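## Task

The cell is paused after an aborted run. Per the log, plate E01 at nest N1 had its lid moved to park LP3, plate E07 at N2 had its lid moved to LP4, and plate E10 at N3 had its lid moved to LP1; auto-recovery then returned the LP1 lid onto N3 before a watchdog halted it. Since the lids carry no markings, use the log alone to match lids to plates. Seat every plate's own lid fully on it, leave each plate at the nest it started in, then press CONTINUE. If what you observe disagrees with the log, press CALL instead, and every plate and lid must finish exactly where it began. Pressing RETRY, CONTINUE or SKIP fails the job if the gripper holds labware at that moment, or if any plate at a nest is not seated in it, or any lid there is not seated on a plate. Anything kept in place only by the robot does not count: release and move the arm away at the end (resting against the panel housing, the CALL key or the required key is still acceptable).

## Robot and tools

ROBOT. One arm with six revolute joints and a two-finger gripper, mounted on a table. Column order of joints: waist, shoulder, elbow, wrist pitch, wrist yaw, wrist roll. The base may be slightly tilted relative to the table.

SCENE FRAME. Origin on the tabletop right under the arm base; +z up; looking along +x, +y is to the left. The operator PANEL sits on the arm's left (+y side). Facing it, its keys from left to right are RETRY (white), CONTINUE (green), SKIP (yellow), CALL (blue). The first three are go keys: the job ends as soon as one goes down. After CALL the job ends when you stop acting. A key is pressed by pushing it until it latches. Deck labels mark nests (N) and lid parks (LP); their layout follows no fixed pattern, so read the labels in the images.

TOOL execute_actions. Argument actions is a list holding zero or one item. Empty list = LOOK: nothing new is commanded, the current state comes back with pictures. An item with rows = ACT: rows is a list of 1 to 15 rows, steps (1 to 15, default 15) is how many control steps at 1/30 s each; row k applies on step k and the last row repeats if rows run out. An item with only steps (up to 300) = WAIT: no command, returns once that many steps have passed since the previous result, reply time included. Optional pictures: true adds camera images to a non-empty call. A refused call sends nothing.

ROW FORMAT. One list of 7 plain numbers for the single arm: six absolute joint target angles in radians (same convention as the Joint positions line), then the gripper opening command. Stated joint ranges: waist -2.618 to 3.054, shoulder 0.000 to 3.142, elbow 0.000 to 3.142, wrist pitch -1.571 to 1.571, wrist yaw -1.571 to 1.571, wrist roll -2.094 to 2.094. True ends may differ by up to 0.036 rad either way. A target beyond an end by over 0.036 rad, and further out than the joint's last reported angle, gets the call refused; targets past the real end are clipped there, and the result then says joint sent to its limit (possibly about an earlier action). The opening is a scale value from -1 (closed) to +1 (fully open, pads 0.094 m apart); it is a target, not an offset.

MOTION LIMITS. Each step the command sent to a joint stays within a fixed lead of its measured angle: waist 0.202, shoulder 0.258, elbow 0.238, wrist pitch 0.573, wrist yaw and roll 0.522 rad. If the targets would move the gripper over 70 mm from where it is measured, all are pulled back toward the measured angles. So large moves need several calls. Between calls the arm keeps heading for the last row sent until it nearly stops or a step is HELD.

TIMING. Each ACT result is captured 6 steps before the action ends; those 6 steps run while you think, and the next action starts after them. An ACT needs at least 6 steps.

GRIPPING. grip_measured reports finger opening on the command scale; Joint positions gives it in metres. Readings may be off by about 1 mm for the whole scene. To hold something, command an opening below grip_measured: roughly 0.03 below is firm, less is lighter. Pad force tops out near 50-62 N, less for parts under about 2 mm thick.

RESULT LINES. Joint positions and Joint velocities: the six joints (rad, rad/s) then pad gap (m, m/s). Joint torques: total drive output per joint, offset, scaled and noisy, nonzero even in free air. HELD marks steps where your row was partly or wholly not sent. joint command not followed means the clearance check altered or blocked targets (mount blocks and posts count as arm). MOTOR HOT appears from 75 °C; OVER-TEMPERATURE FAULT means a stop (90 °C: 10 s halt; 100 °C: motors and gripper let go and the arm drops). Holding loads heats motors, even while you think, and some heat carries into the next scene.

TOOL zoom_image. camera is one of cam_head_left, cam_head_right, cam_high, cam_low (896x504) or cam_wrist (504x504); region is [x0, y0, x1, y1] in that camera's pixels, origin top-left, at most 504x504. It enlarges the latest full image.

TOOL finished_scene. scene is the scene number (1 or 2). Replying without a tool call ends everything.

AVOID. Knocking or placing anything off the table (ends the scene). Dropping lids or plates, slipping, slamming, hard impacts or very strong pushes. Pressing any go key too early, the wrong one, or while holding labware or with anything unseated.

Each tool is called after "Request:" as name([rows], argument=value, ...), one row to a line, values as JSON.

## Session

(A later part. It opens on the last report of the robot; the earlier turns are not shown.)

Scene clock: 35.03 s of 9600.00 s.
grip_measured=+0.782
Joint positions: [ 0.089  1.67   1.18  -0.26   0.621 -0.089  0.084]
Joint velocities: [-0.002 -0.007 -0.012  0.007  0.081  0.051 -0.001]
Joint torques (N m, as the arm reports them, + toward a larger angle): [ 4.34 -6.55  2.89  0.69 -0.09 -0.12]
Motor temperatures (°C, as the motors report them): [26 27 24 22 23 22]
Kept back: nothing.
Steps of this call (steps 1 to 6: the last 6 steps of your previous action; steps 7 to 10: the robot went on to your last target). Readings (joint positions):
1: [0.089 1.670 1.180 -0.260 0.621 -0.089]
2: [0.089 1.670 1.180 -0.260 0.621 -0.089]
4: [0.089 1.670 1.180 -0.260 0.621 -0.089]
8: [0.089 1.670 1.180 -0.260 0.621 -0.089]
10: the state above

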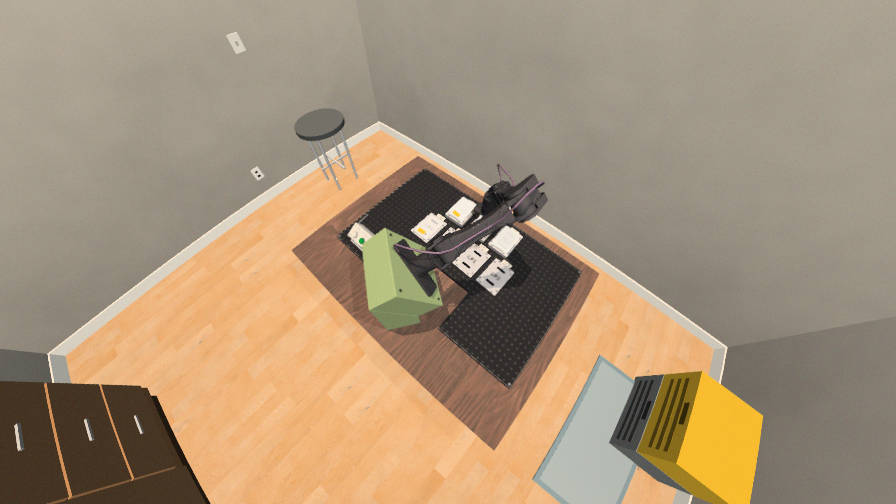

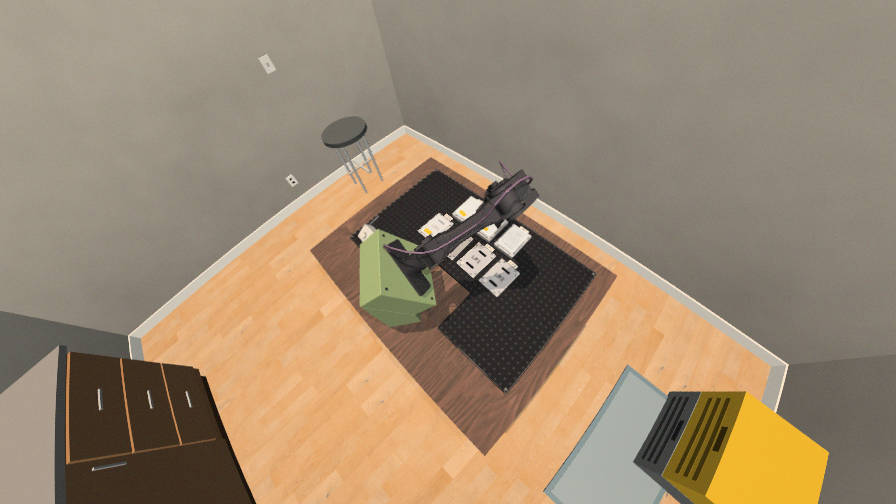

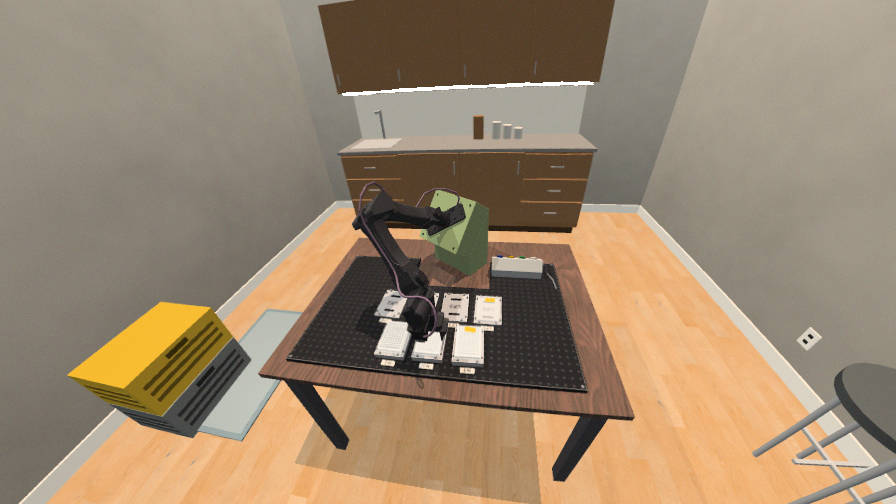

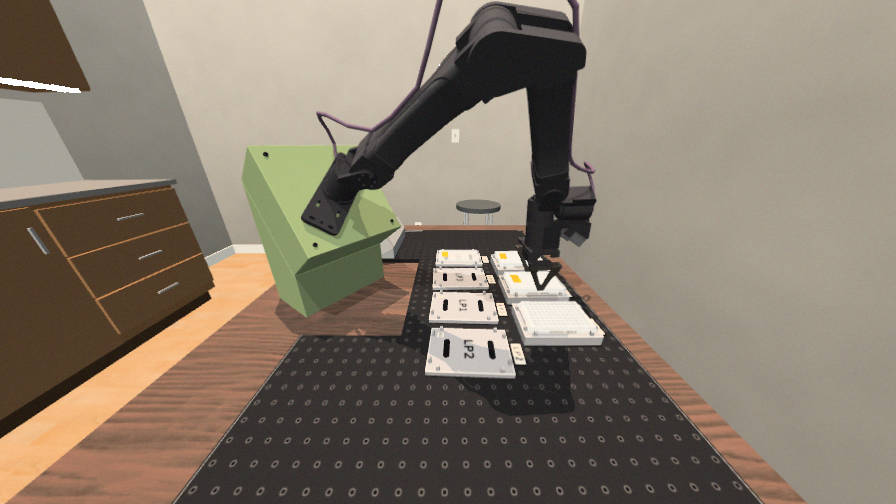

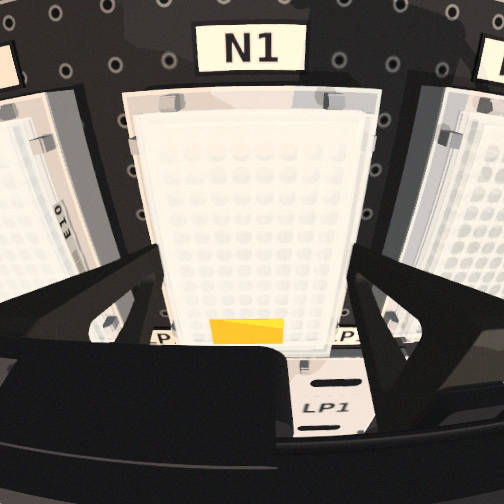

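Request:
execute_actions([
  {"rows":[[0.095,1.66,1.2,-0.265,0.625,-0.085,0.75],[0.105,1.66,1.212,-0.268,0.625,-0.085,0.75],[0.113,1.66,1.214,-0.268,0.625,-0.085,0.75],[0.113,1.66,1.214,-0.268,0.625,-0.085,0.75],[0.113,1.66,1.214,-0.268,0.625,-0.085,0.75],[0.113,1.66,1.214,-0.268,0.625,-0.085,0.75],[0.11,1.675,1.205,-0.268,0.625,-0.085,0.75],[0.105,1.685,1.2,-0.265,0.625,-0.085,0.75],[0.1,1.695,1.195,-0.26,0.625,-0.085,0.75]]},
])

Request:
execute_actions([
  {"steps":12},
], pictures=true)

Request:
zoom_image(camera="cam_low", region=[490, 250, 580, 310])

Request:
zoom_image(camera="cam_wrist", region=[100, 70, 400, 370])

Scene clock: 35.70 s of 9600.00 s.
grip_measured=+0.782
Joint positions: [ 0.093  1.669  1.18  -0.262  0.622 -0.089  0.084]
Joint velocities: [-0.012 -0.012  0.007 -0.022 -0.037  0.022 -0.   ]
Joint torques (N m, as the arm reports them, + toward a larger angle): [ 5.91 -7.34  4.21  0.45  0.04  0.05]
Motor temperatures (°C, as the motors report them): [26 27 24 22 23 22]
Steps of this call (steps 1 to 11: the robot went on to your last target; steps 12 to 20: the first 9 steps of this action). Readings (joint positions):
12: [0.089 1.669 1.180 -0.262 0.621 -0.089]
13: [0.089 1.669 1.180 -0.262 0.621 -0.089]
15: [0.091 1.669 1.180 -0.262 0.622 -0.089]
19: [0.093 1.669 1.180 -0.262 0.622 -0.089]
20: the state above

Scene clock: 36.10 s of 9600.00 s.
grip_measured=+0.782
Joint positions: [ 0.093  1.669  1.18  -0.262  0.622 -0.089  0.084]
Joint velocities: [-0.022 -0.002 -0.002  0.022  0.022  0.007 -0.   ]
Joint torques (N m, as the arm reports them, + toward a larger angle): [ 5.92 -7.36  4.21  0.44  0.04  0.05]
Motor temperatures (°C, as the motors report them): [26 27 24 22 23 22]
Kept back: nothing.
Steps of this call (steps 1 to 6: the last 6 steps of your previous action; steps 7 to 12: the robot went on to your last target). Readings (joint positions):
1: [0.093 1.669 1.180 -0.262 0.622 -0.089]
2: [0.093 1.669 1.180 -0.262 0.622 -0.089]
4: [0.093 1.669 1.180 -0.262 0.622 -0.089]
8: [0.093 1.669 1.180 -0.262 0.622 -0.089]
12: the state above

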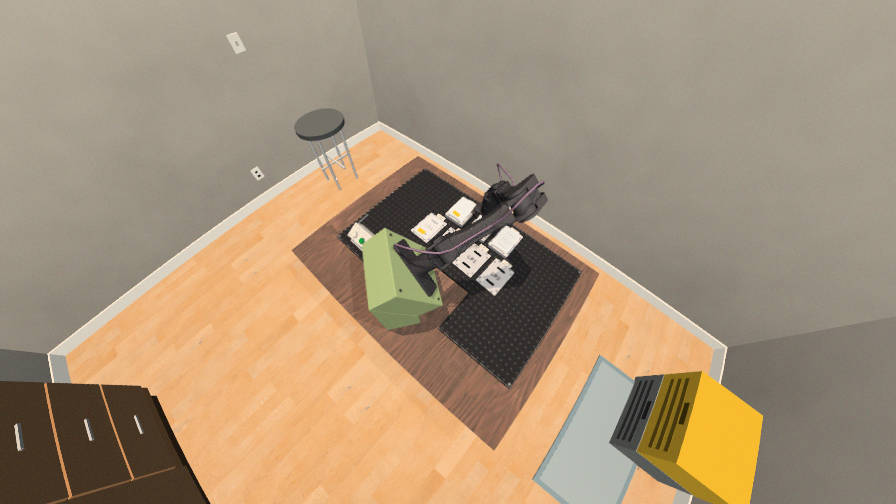

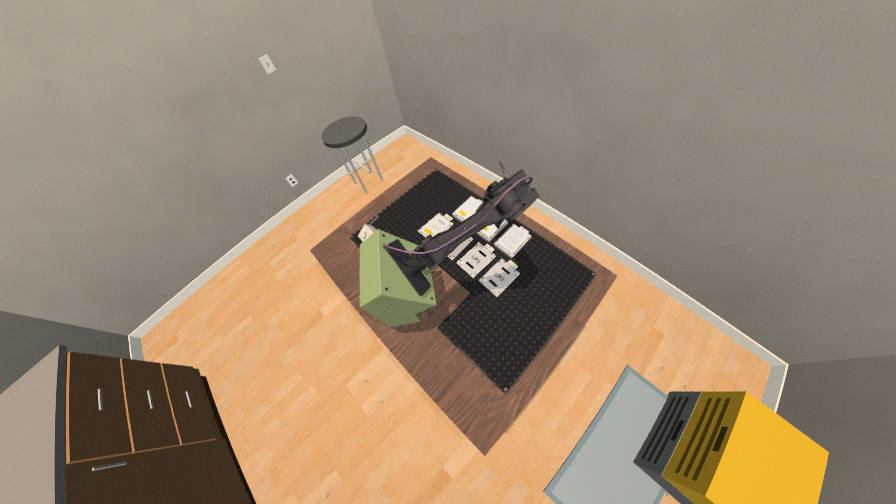

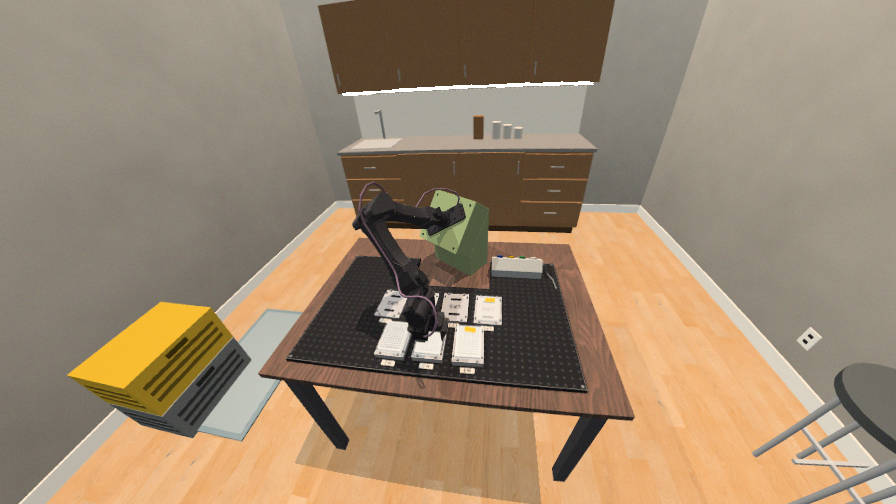

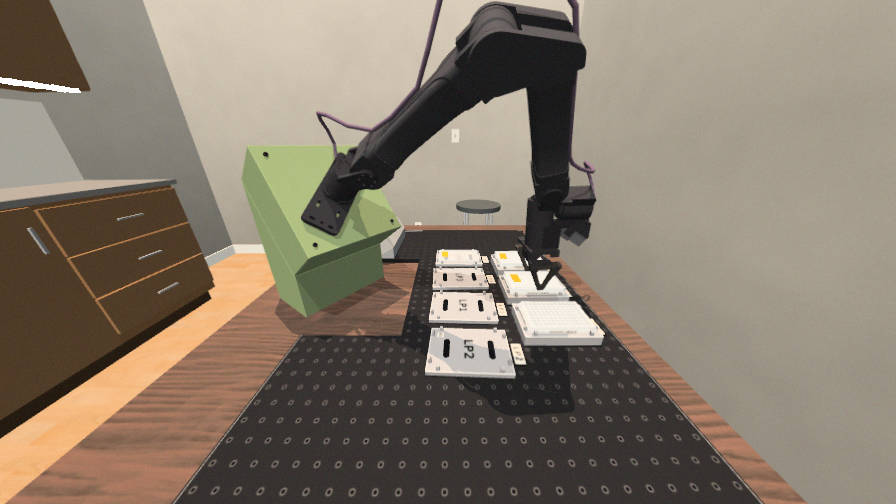

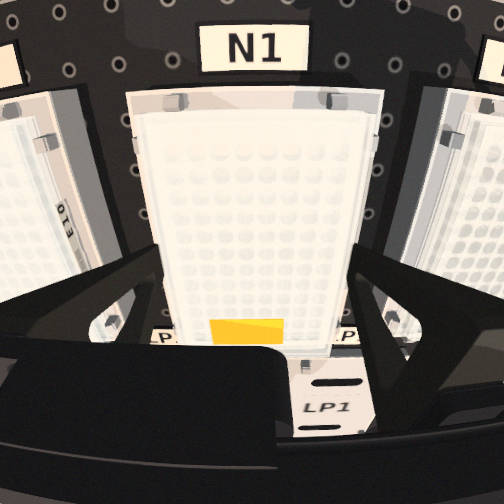

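Region (490, 250, 580, 310) of cam_low's 896x504 image, scaled by 5.600, with more detail than that image has.

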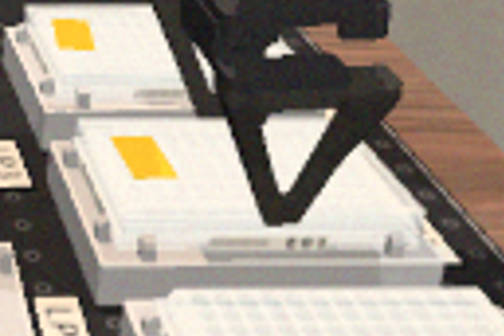

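Region (100, 70, 400, 370) of cam_wrist's 504x504 image, scaled by 1.680, with more detail than that image has.

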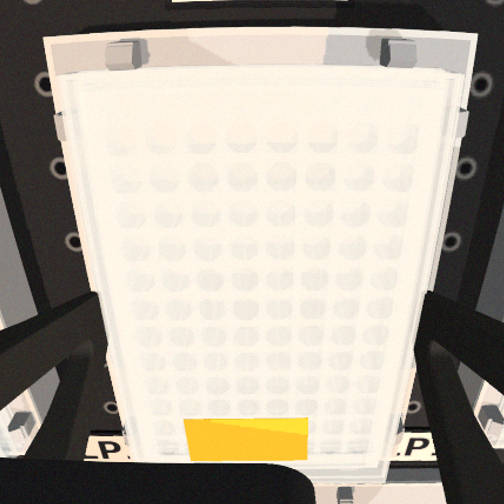

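Request:
execute_actions([
  {"rows":[[0.1,1.675,1.225,-0.262,0.622,-0.089,0.75],[0.1,1.675,1.225,-0.262,0.622,-0.089,0.75],[0.1,1.675,1.225,-0.262,0.622,-0.089,0.75],[0.1,1.675,1.225,-0.262,0.622,-0.089,0.75],[0.1,1.69,1.225,-0.262,0.622,-0.089,0.75],[0.1,1.70,1.22,-0.262,0.622,-0.089,0.75],[0.095,1.705,1.215,-0.26,0.622,-0.089,0.75]]},
])

Request:
execute_actions([
  {"steps":12},
], pictures=true)

Request:
zoom_image(camera="cam_low", region=[490, 250, 580, 310])

Request:
zoom_image(camera="cam_wrist", region=[100, 70, 400, 370])

Scene clock: 36.87 s of 9600.00 s.
grip_measured=+0.782
Joint positions: [ 0.093  1.675  1.19  -0.275  0.624 -0.089  0.084]
Joint velocities: [-0.007  0.012  0.007 -0.007 -0.037 -0.022  0.001]
Joint torques (N m, as the arm reports them, + toward a larger angle): [ 5.52 -7.1   5.1   0.53 -0.01  0.  ]
Motor temperatures (°C, as the motors report them): [26 27 24 22 23 22]
Steps of this call (steps 1 to 14: the robot went on to your last target; steps 15 to 23: the first 9 steps of this action). Readings (joint positions):
15: [0.093 1.669 1.182 -0.264 0.622 -0.089]
16: [0.093 1.669 1.186 -0.270 0.622 -0.089]
18: [0.093 1.669 1.189 -0.277 0.622 -0.089]
22: [0.093 1.675 1.190 -0.275 0.622 -0.089]
23: the state above

Scene clock: 37.27 s of 9600.00 s.
grip_measured=+0.782
Joint positions: [ 0.093  1.675  1.19  -0.275  0.624 -0.089  0.084]
Joint velocities: [-0.017 -0.017  0.007  0.007 -0.022  0.066 -0.001]
Joint torques (N m, as the arm reports them, + toward a larger angle): [ 5.54 -7.13  5.09  0.53  0.    0.01]
Motor temperatures (°C, as the motors report them): [26 27 24 22 23 22]
Kept back: nothing.
Steps of this call (steps 1 to 6: the last 6 steps of your previous action; steps 7 to 12: the robot went on to your last target). Readings (joint positions):
1: [0.093 1.675 1.190 -0.275 0.624 -0.089]
2: [0.093 1.675 1.190 -0.275 0.624 -0.089]
4: [0.093 1.675 1.190 -0.275 0.624 -0.089]
8: [0.093 1.675 1.190 -0.275 0.624 -0.089]
12: the state above

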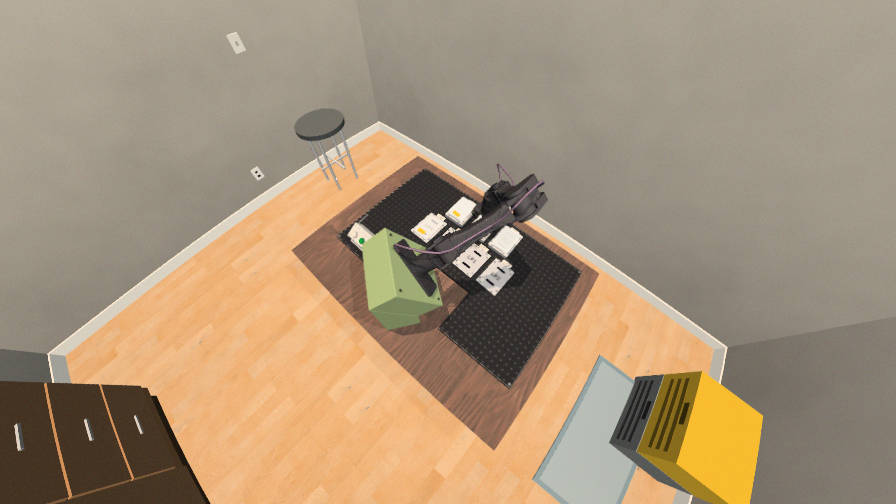

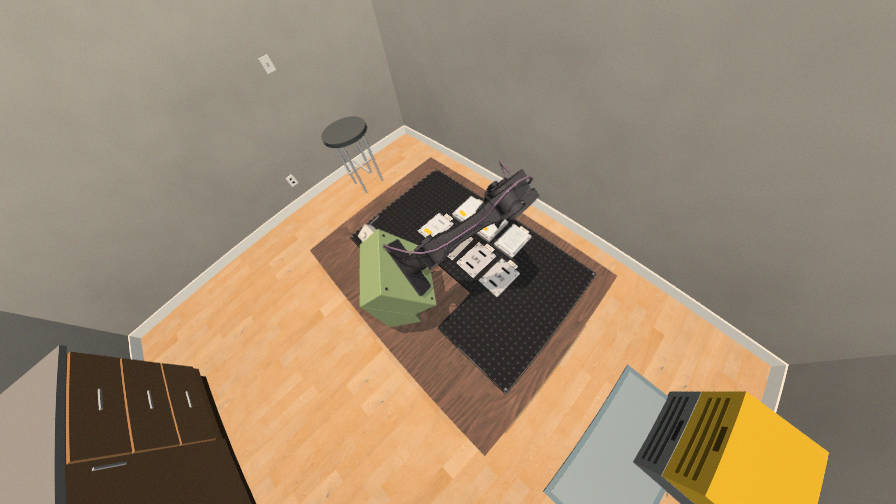

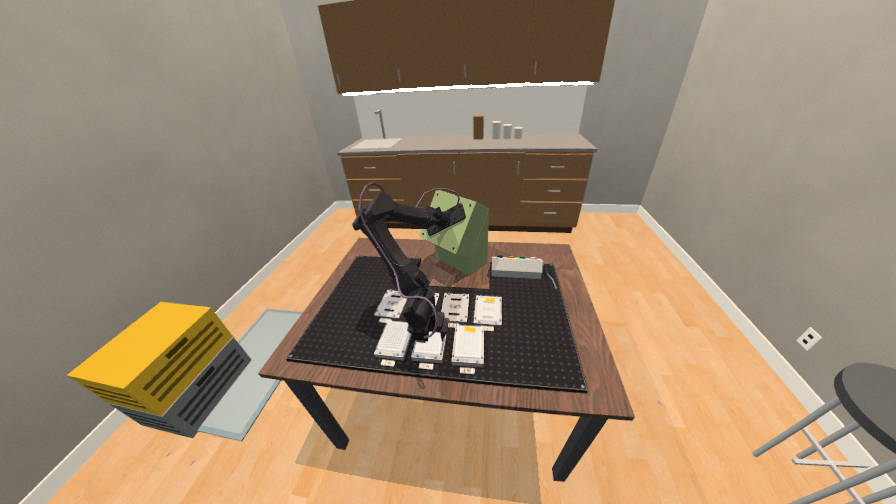

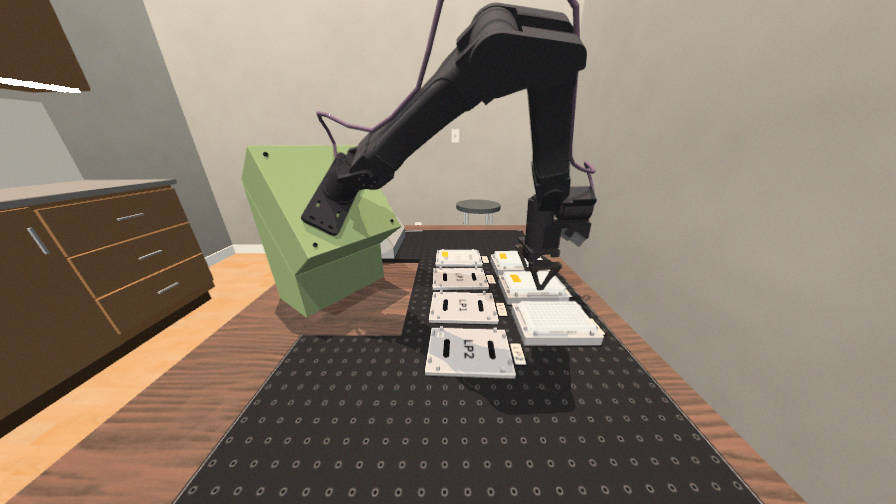

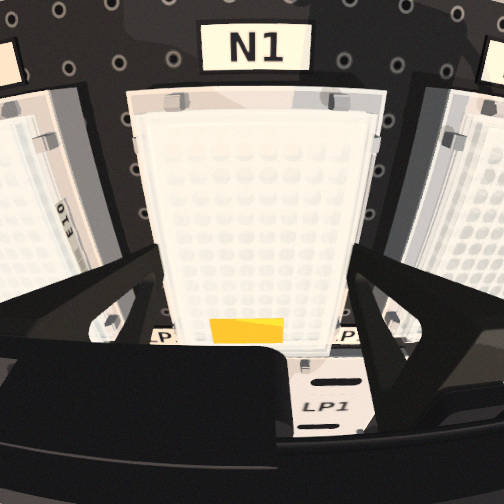

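Region (490, 250, 580, 310) of cam_low's 896x504 image, scaled by 5.600, with more detail than that image has.

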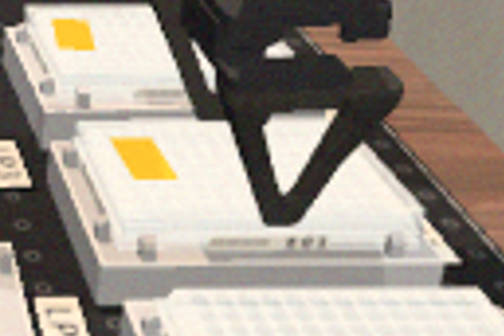

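Region (100, 70, 400, 370) of cam_wrist's 504x504 image, scaled by 1.680, with more detail than that image has.

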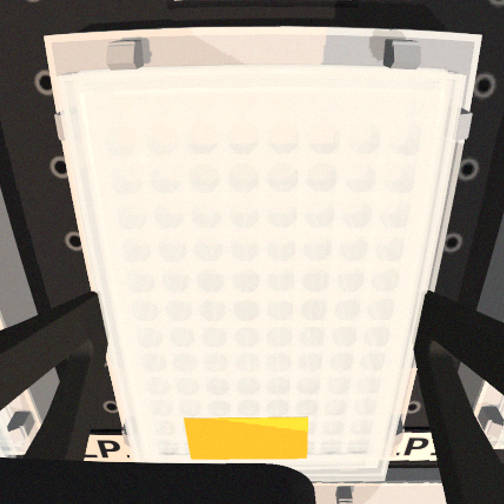

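Request:
execute_actions([
  {"rows":[[0.105,1.65,1.215,-0.265,0.624,-0.089,0.75],[0.11,1.64,1.215,-0.265,0.624,-0.089,0.75],[0.11,1.64,1.215,-0.265,0.624,-0.089,0.75],[0.11,1.64,1.215,-0.265,0.624,-0.089,0.75],[0.11,1.64,1.222,-0.26,0.624,-0.089,0.75],[0.11,1.64,1.228,-0.26,0.624,-0.089,0.75],[0.11,1.65,1.232,-0.26,0.624,-0.089,0.75],[0.11,1.66,1.232,-0.26,0.624,-0.089,0.75],[0.11,1.67,1.232,-0.26,0.624,-0.089,0.75],[0.11,1.68,1.232,-0.26,0.624,-0.089,0.75],[0.11,1.69,1.22,-0.26,0.624,-0.089,0.75]]},
])

Request:
execute_actions([
  {"steps":14},
], pictures=true)

Request:
zoom_image(camera="cam_low", region=[490, 250, 580, 310])

Request:
zoom_image(camera="cam_wrist", region=[100, 70, 400, 370])

Scene clock: 37.93 s of 9600.00 s.
grip_measured=+0.782
Joint positions: [ 0.093  1.669  1.19  -0.279  0.622 -0.089  0.084]
Joint velocities: [ 0.002 -0.012 -0.002  0.022  0.022 -0.007 -0.   ]
Joint torques (N m, as the arm reports them, + toward a larger angle): [ 6.72 -9.44  6.63  0.57  0.02  0.01]
Motor temperatures (°C, as the motors report them): [26 27 24 22 23 22]
Steps of this call (steps 1 to 11: the robot went on to your last target; steps 12 to 20: the first 9 steps of this action). Readings (joint positions):
12: [0.093 1.674 1.190 -0.275 0.623 -0.089]
13: [0.093 1.673 1.190 -0.275 0.623 -0.089]
15: [0.093 1.670 1.190 -0.278 0.622 -0.089]
19: [0.093 1.669 1.190 -0.279 0.622 -0.089]
20: the state above

Scene clock: 38.40 s of 9600.00 s.
grip_measured=+0.782
Joint positions: [ 0.093  1.669  1.19  -0.279  0.622 -0.089  0.084]
Joint velocities: [-0.027 -0.012 -0.027  0.022 -0.051 -0.007 -0.001]
Joint torques (N m, as the arm reports them, + toward a larger angle): [ 6.72 -7.78  5.57  0.57  0.02  0.  ]
Motor temperatures (°C, as the motors report them): [26 27 24 22 23 22]
Kept back: nothing.
Steps of this call (steps 1 to 6: the last 6 steps of your previous action; steps 7 to 14: the robot went on to your last target). Readings (joint positions):
1: [0.093 1.669 1.190 -0.279 0.622 -0.089]
2: [0.093 1.669 1.190 -0.279 0.622 -0.089]
4: [0.093 1.669 1.190 -0.279 0.622 -0.089]
8: [0.093 1.669 1.190 -0.279 0.622 -0.089]
14: the state above

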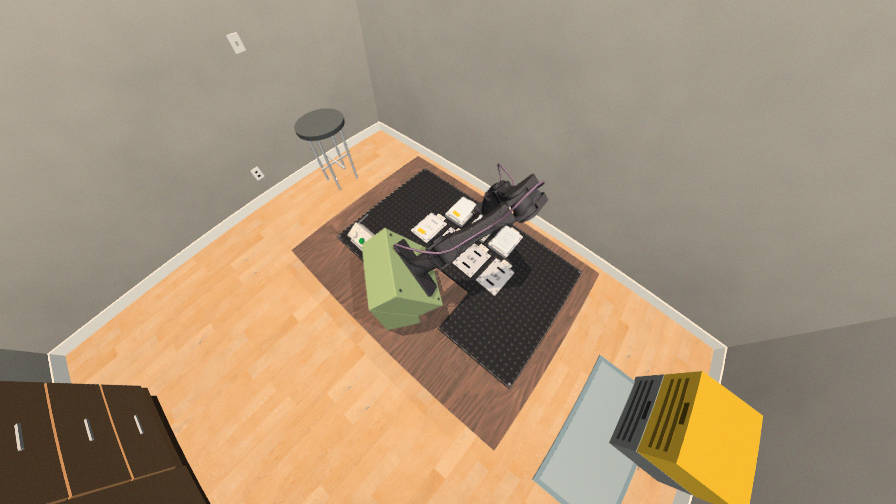

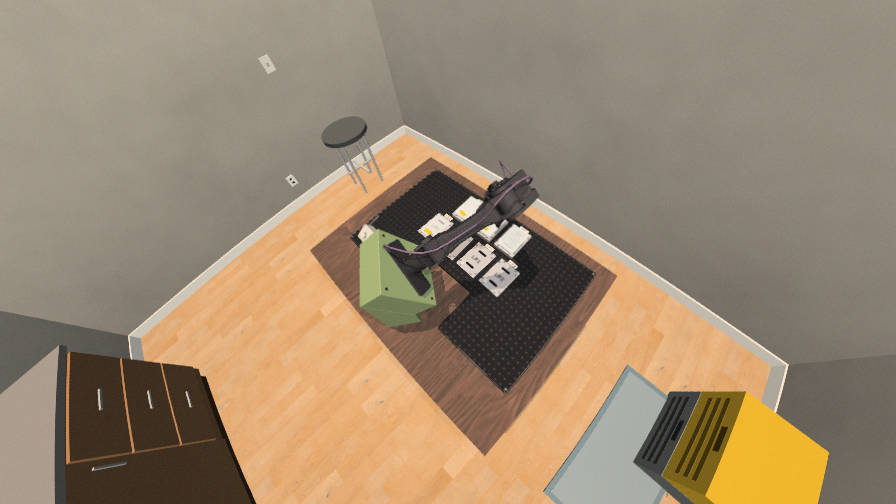

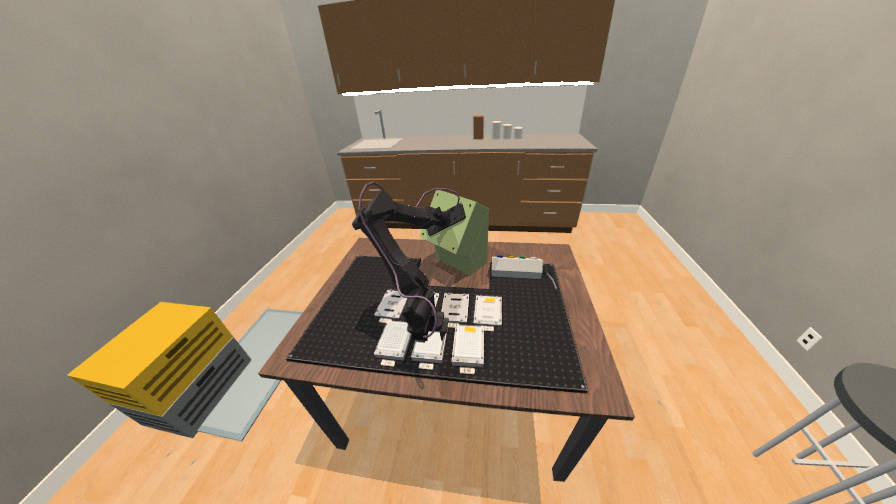

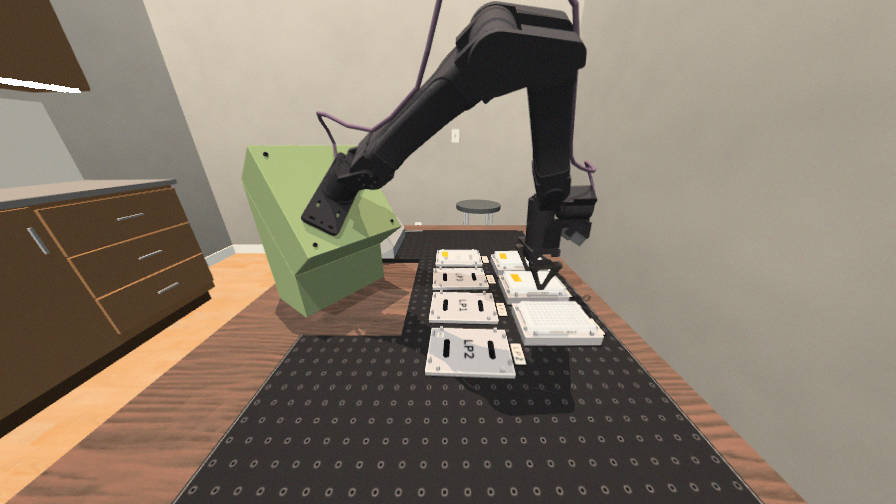

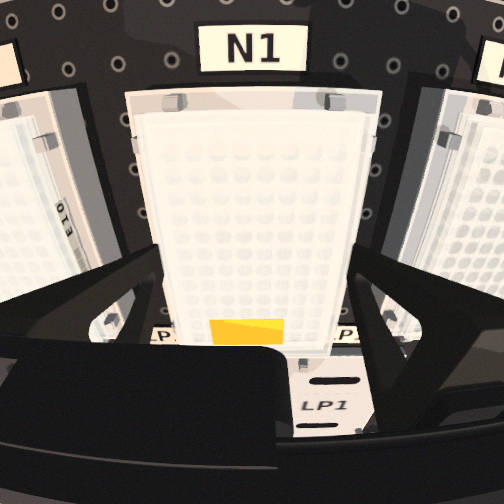

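Region (490, 250, 580, 310) of cam_low's 896x504 image, scaled by 5.600, with more detail than that image has.

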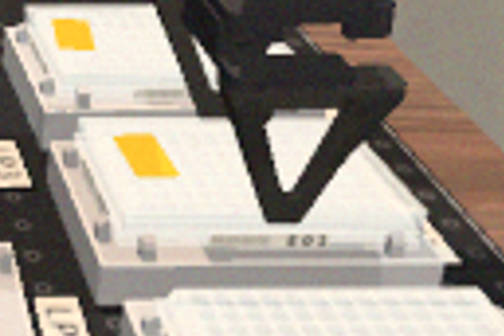

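Region (100, 70, 400, 370) of cam_wrist's 504x504 image, scaled by 1.680, with more detail than that image has.

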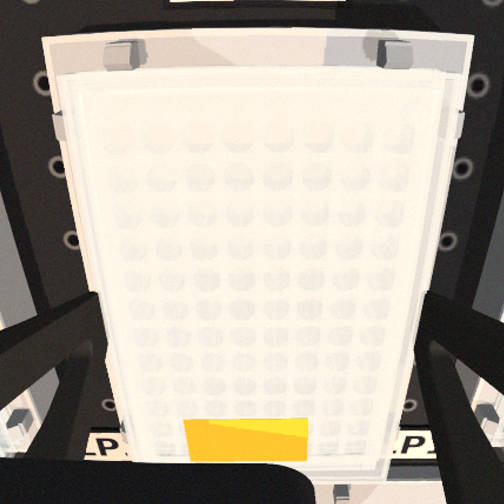

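Request:
execute_actions([
  {"rows":[[0.093,1.67,1.19,-0.279,0.622,-0.089,0.75],[0.093,1.67,1.19,-0.279,0.622,-0.089,0.75],[0.093,1.67,1.19,-0.279,0.622,-0.089,0.8],[0.093,1.67,1.19,-0.279,0.622,-0.089,0.85],[0.093,1.67,1.19,-0.279,0.622,-0.089,1]]},
])

Request:
execute_actions([
  {"rows":[[0.11,1.65,1.19,-0.3,0.63,-0.08,1],[0.12,1.64,1.195,-0.31,0.64,-0.07,1],[0.13,1.63,1.2,-0.33,0.645,-0.06,1],[0.14,1.62,1.2,-0.35,0.65,-0.05,1],[0.15,1.605,1.2,-0.37,0.66,-0.04,1],[0.165,1.59,1.2,-0.39,0.67,-0.03,1],[0.18,1.57,1.2,-0.41,0.68,-0.02,1]]},
])

Request:
execute_actions([
  {"steps":12},
], pictures=true)

Request:
zoom_image(camera="cam_low", region=[490, 250, 580, 310])

Request:
zoom_image(camera="cam_wrist", region=[0, 70, 400, 370])

Request:
zoom_image(camera="cam_high", region=[400, 320, 490, 375])

Scene clock: 39.23 s of 9600.00 s.
grip_measured=+1.000
Joint positions: [ 0.093  1.669  1.19  -0.28   0.622 -0.089  0.094]
Joint velocities: [-0.012  0.002  0.012 -0.051  0.066 -0.007  0.   ]
Joint torques (N m, as the arm reports them, + toward a larger angle): [ 5.35 -9.5   2.9   0.41  0.    0.  ]
Motor temperatures (°C, as the motors report them): [26 28 24 22 23 22]
Steps of this call (steps 1 to 15: the robot went on to your last target; step 16: nothing new was sent; steps 17 to 25: the first 9 steps of this action). Readings (joint positions):
17: [0.093 1.669 1.190 -0.280 0.622 -0.089]
18: [0.093 1.669 1.190 -0.280 0.622 -0.089]
20: [0.093 1.669 1.190 -0.280 0.622 -0.089]
24: [0.093 1.669 1.190 -0.280 0.622 -0.089]
25: the state above

Scene clock: 39.73 s of 9600.00 s.
grip_measured=+1.000
Joint positions: [ 0.154  1.606  1.19  -0.366  0.654 -0.048  0.094]
Joint velocities: [ 0.3   -0.403  0.007 -0.198  0.066  0.125  0.   ]
Joint torques (N m, as the arm reports them, + toward a larger angle): [  5.75 -10.3    4.09   0.3    0.13   0.11]
Motor temperatures (°C, as the motors report them): [26 28 24 22 23 22]
Steps of this call (steps 1 to 6: the last 6 steps of your previous action; steps 7 to 15: the first 9 steps of this action). Readings (joint positions):
7: [0.093 1.669 1.190 -0.281 0.622 -0.089]
8: [0.093 1.669 1.190 -0.284 0.624 -0.087]
10: [0.100 1.664 1.190 -0.299 0.630 -0.079]
14: [0.142 1.620 1.190 -0.357 0.650 -0.053]
15: the state above

Scene clock: 40.13 s of 9600.00 s.
grip_measured=+1.000
Joint positions: [ 0.169  1.58   1.19  -0.397  0.67  -0.028  0.094]
Joint velocities: [ 0.007 -0.002  0.022  0.022 -0.007  0.022  0.   ]
Joint torques (N m, as the arm reports them, + toward a larger angle): [ 6.01 -9.86  4.22  0.34  0.11  0.08]
Motor temperatures (°C, as the motors report them): [26 28 24 22 23 22]
Kept back: nothing.
Steps of this call (steps 1 to 6: the last 6 steps of your previous action; steps 7 to 12: the robot went on to your last target). Readings (joint positions):
1: [0.163 1.595 1.190 -0.371 0.657 -0.044]
2: [0.168 1.586 1.190 -0.374 0.659 -0.040]
4: [0.169 1.580 1.190 -0.378 0.664 -0.035]
8: [0.169 1.580 1.190 -0.392 0.669 -0.030]
12: the state above

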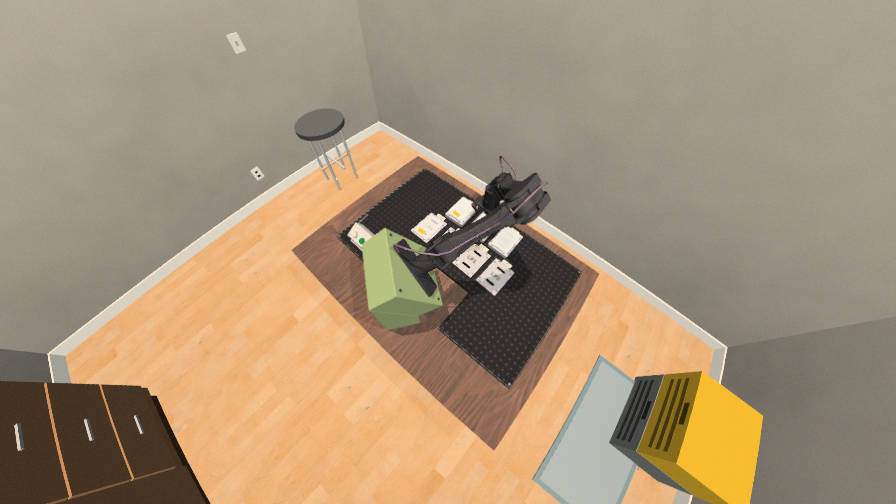

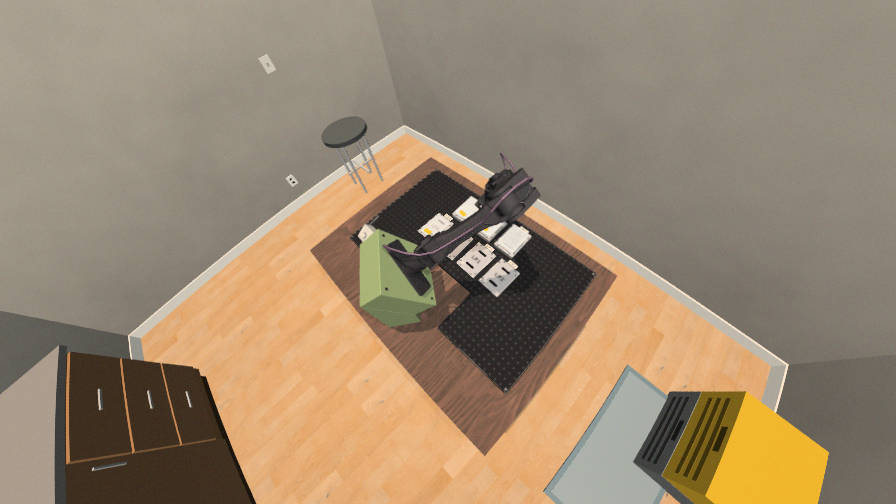

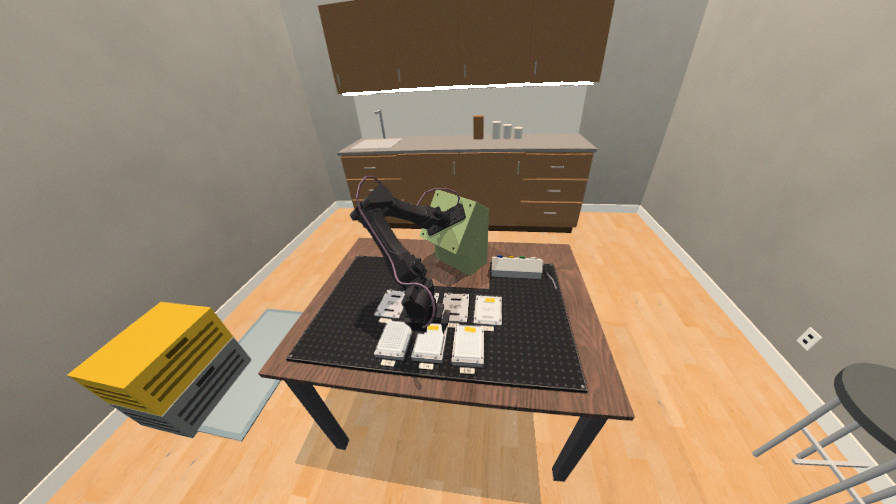

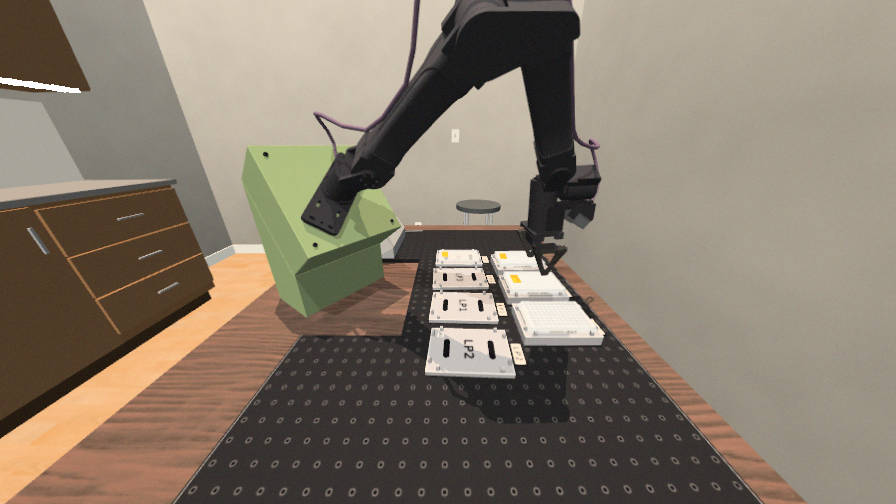

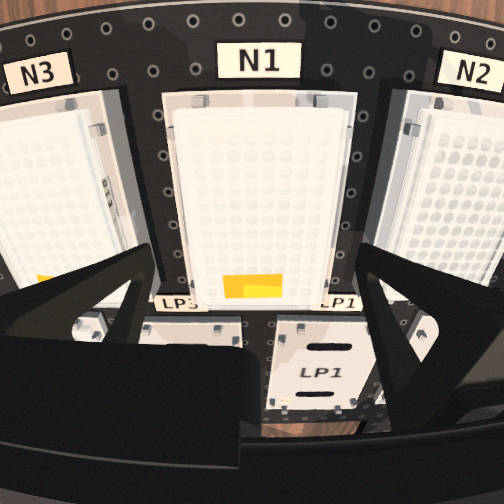

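Region (490, 250, 580, 310) of cam_low's 896x504 image, scaled by 5.600, with more detail than that image has.

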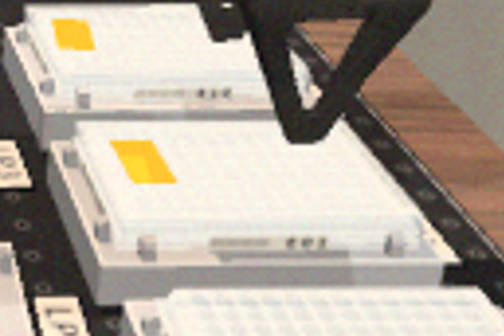

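Region (0, 70, 400, 370) of cam_wrist's 504x504 image, scaled by 1.260, with more detail than that image has; it fills the top 378 rows of this view, and the rest is white.

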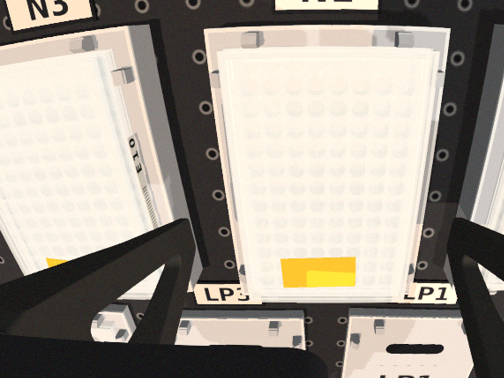

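Region (400, 320, 490, 375) of cam_high's 896x504 image, scaled by 5.600, with more detail than that image has.

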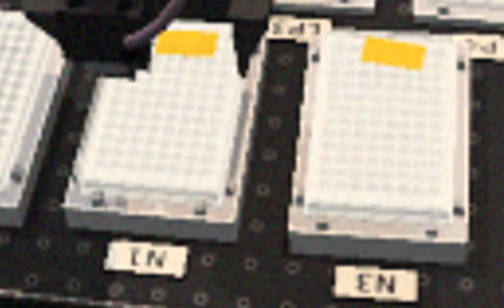

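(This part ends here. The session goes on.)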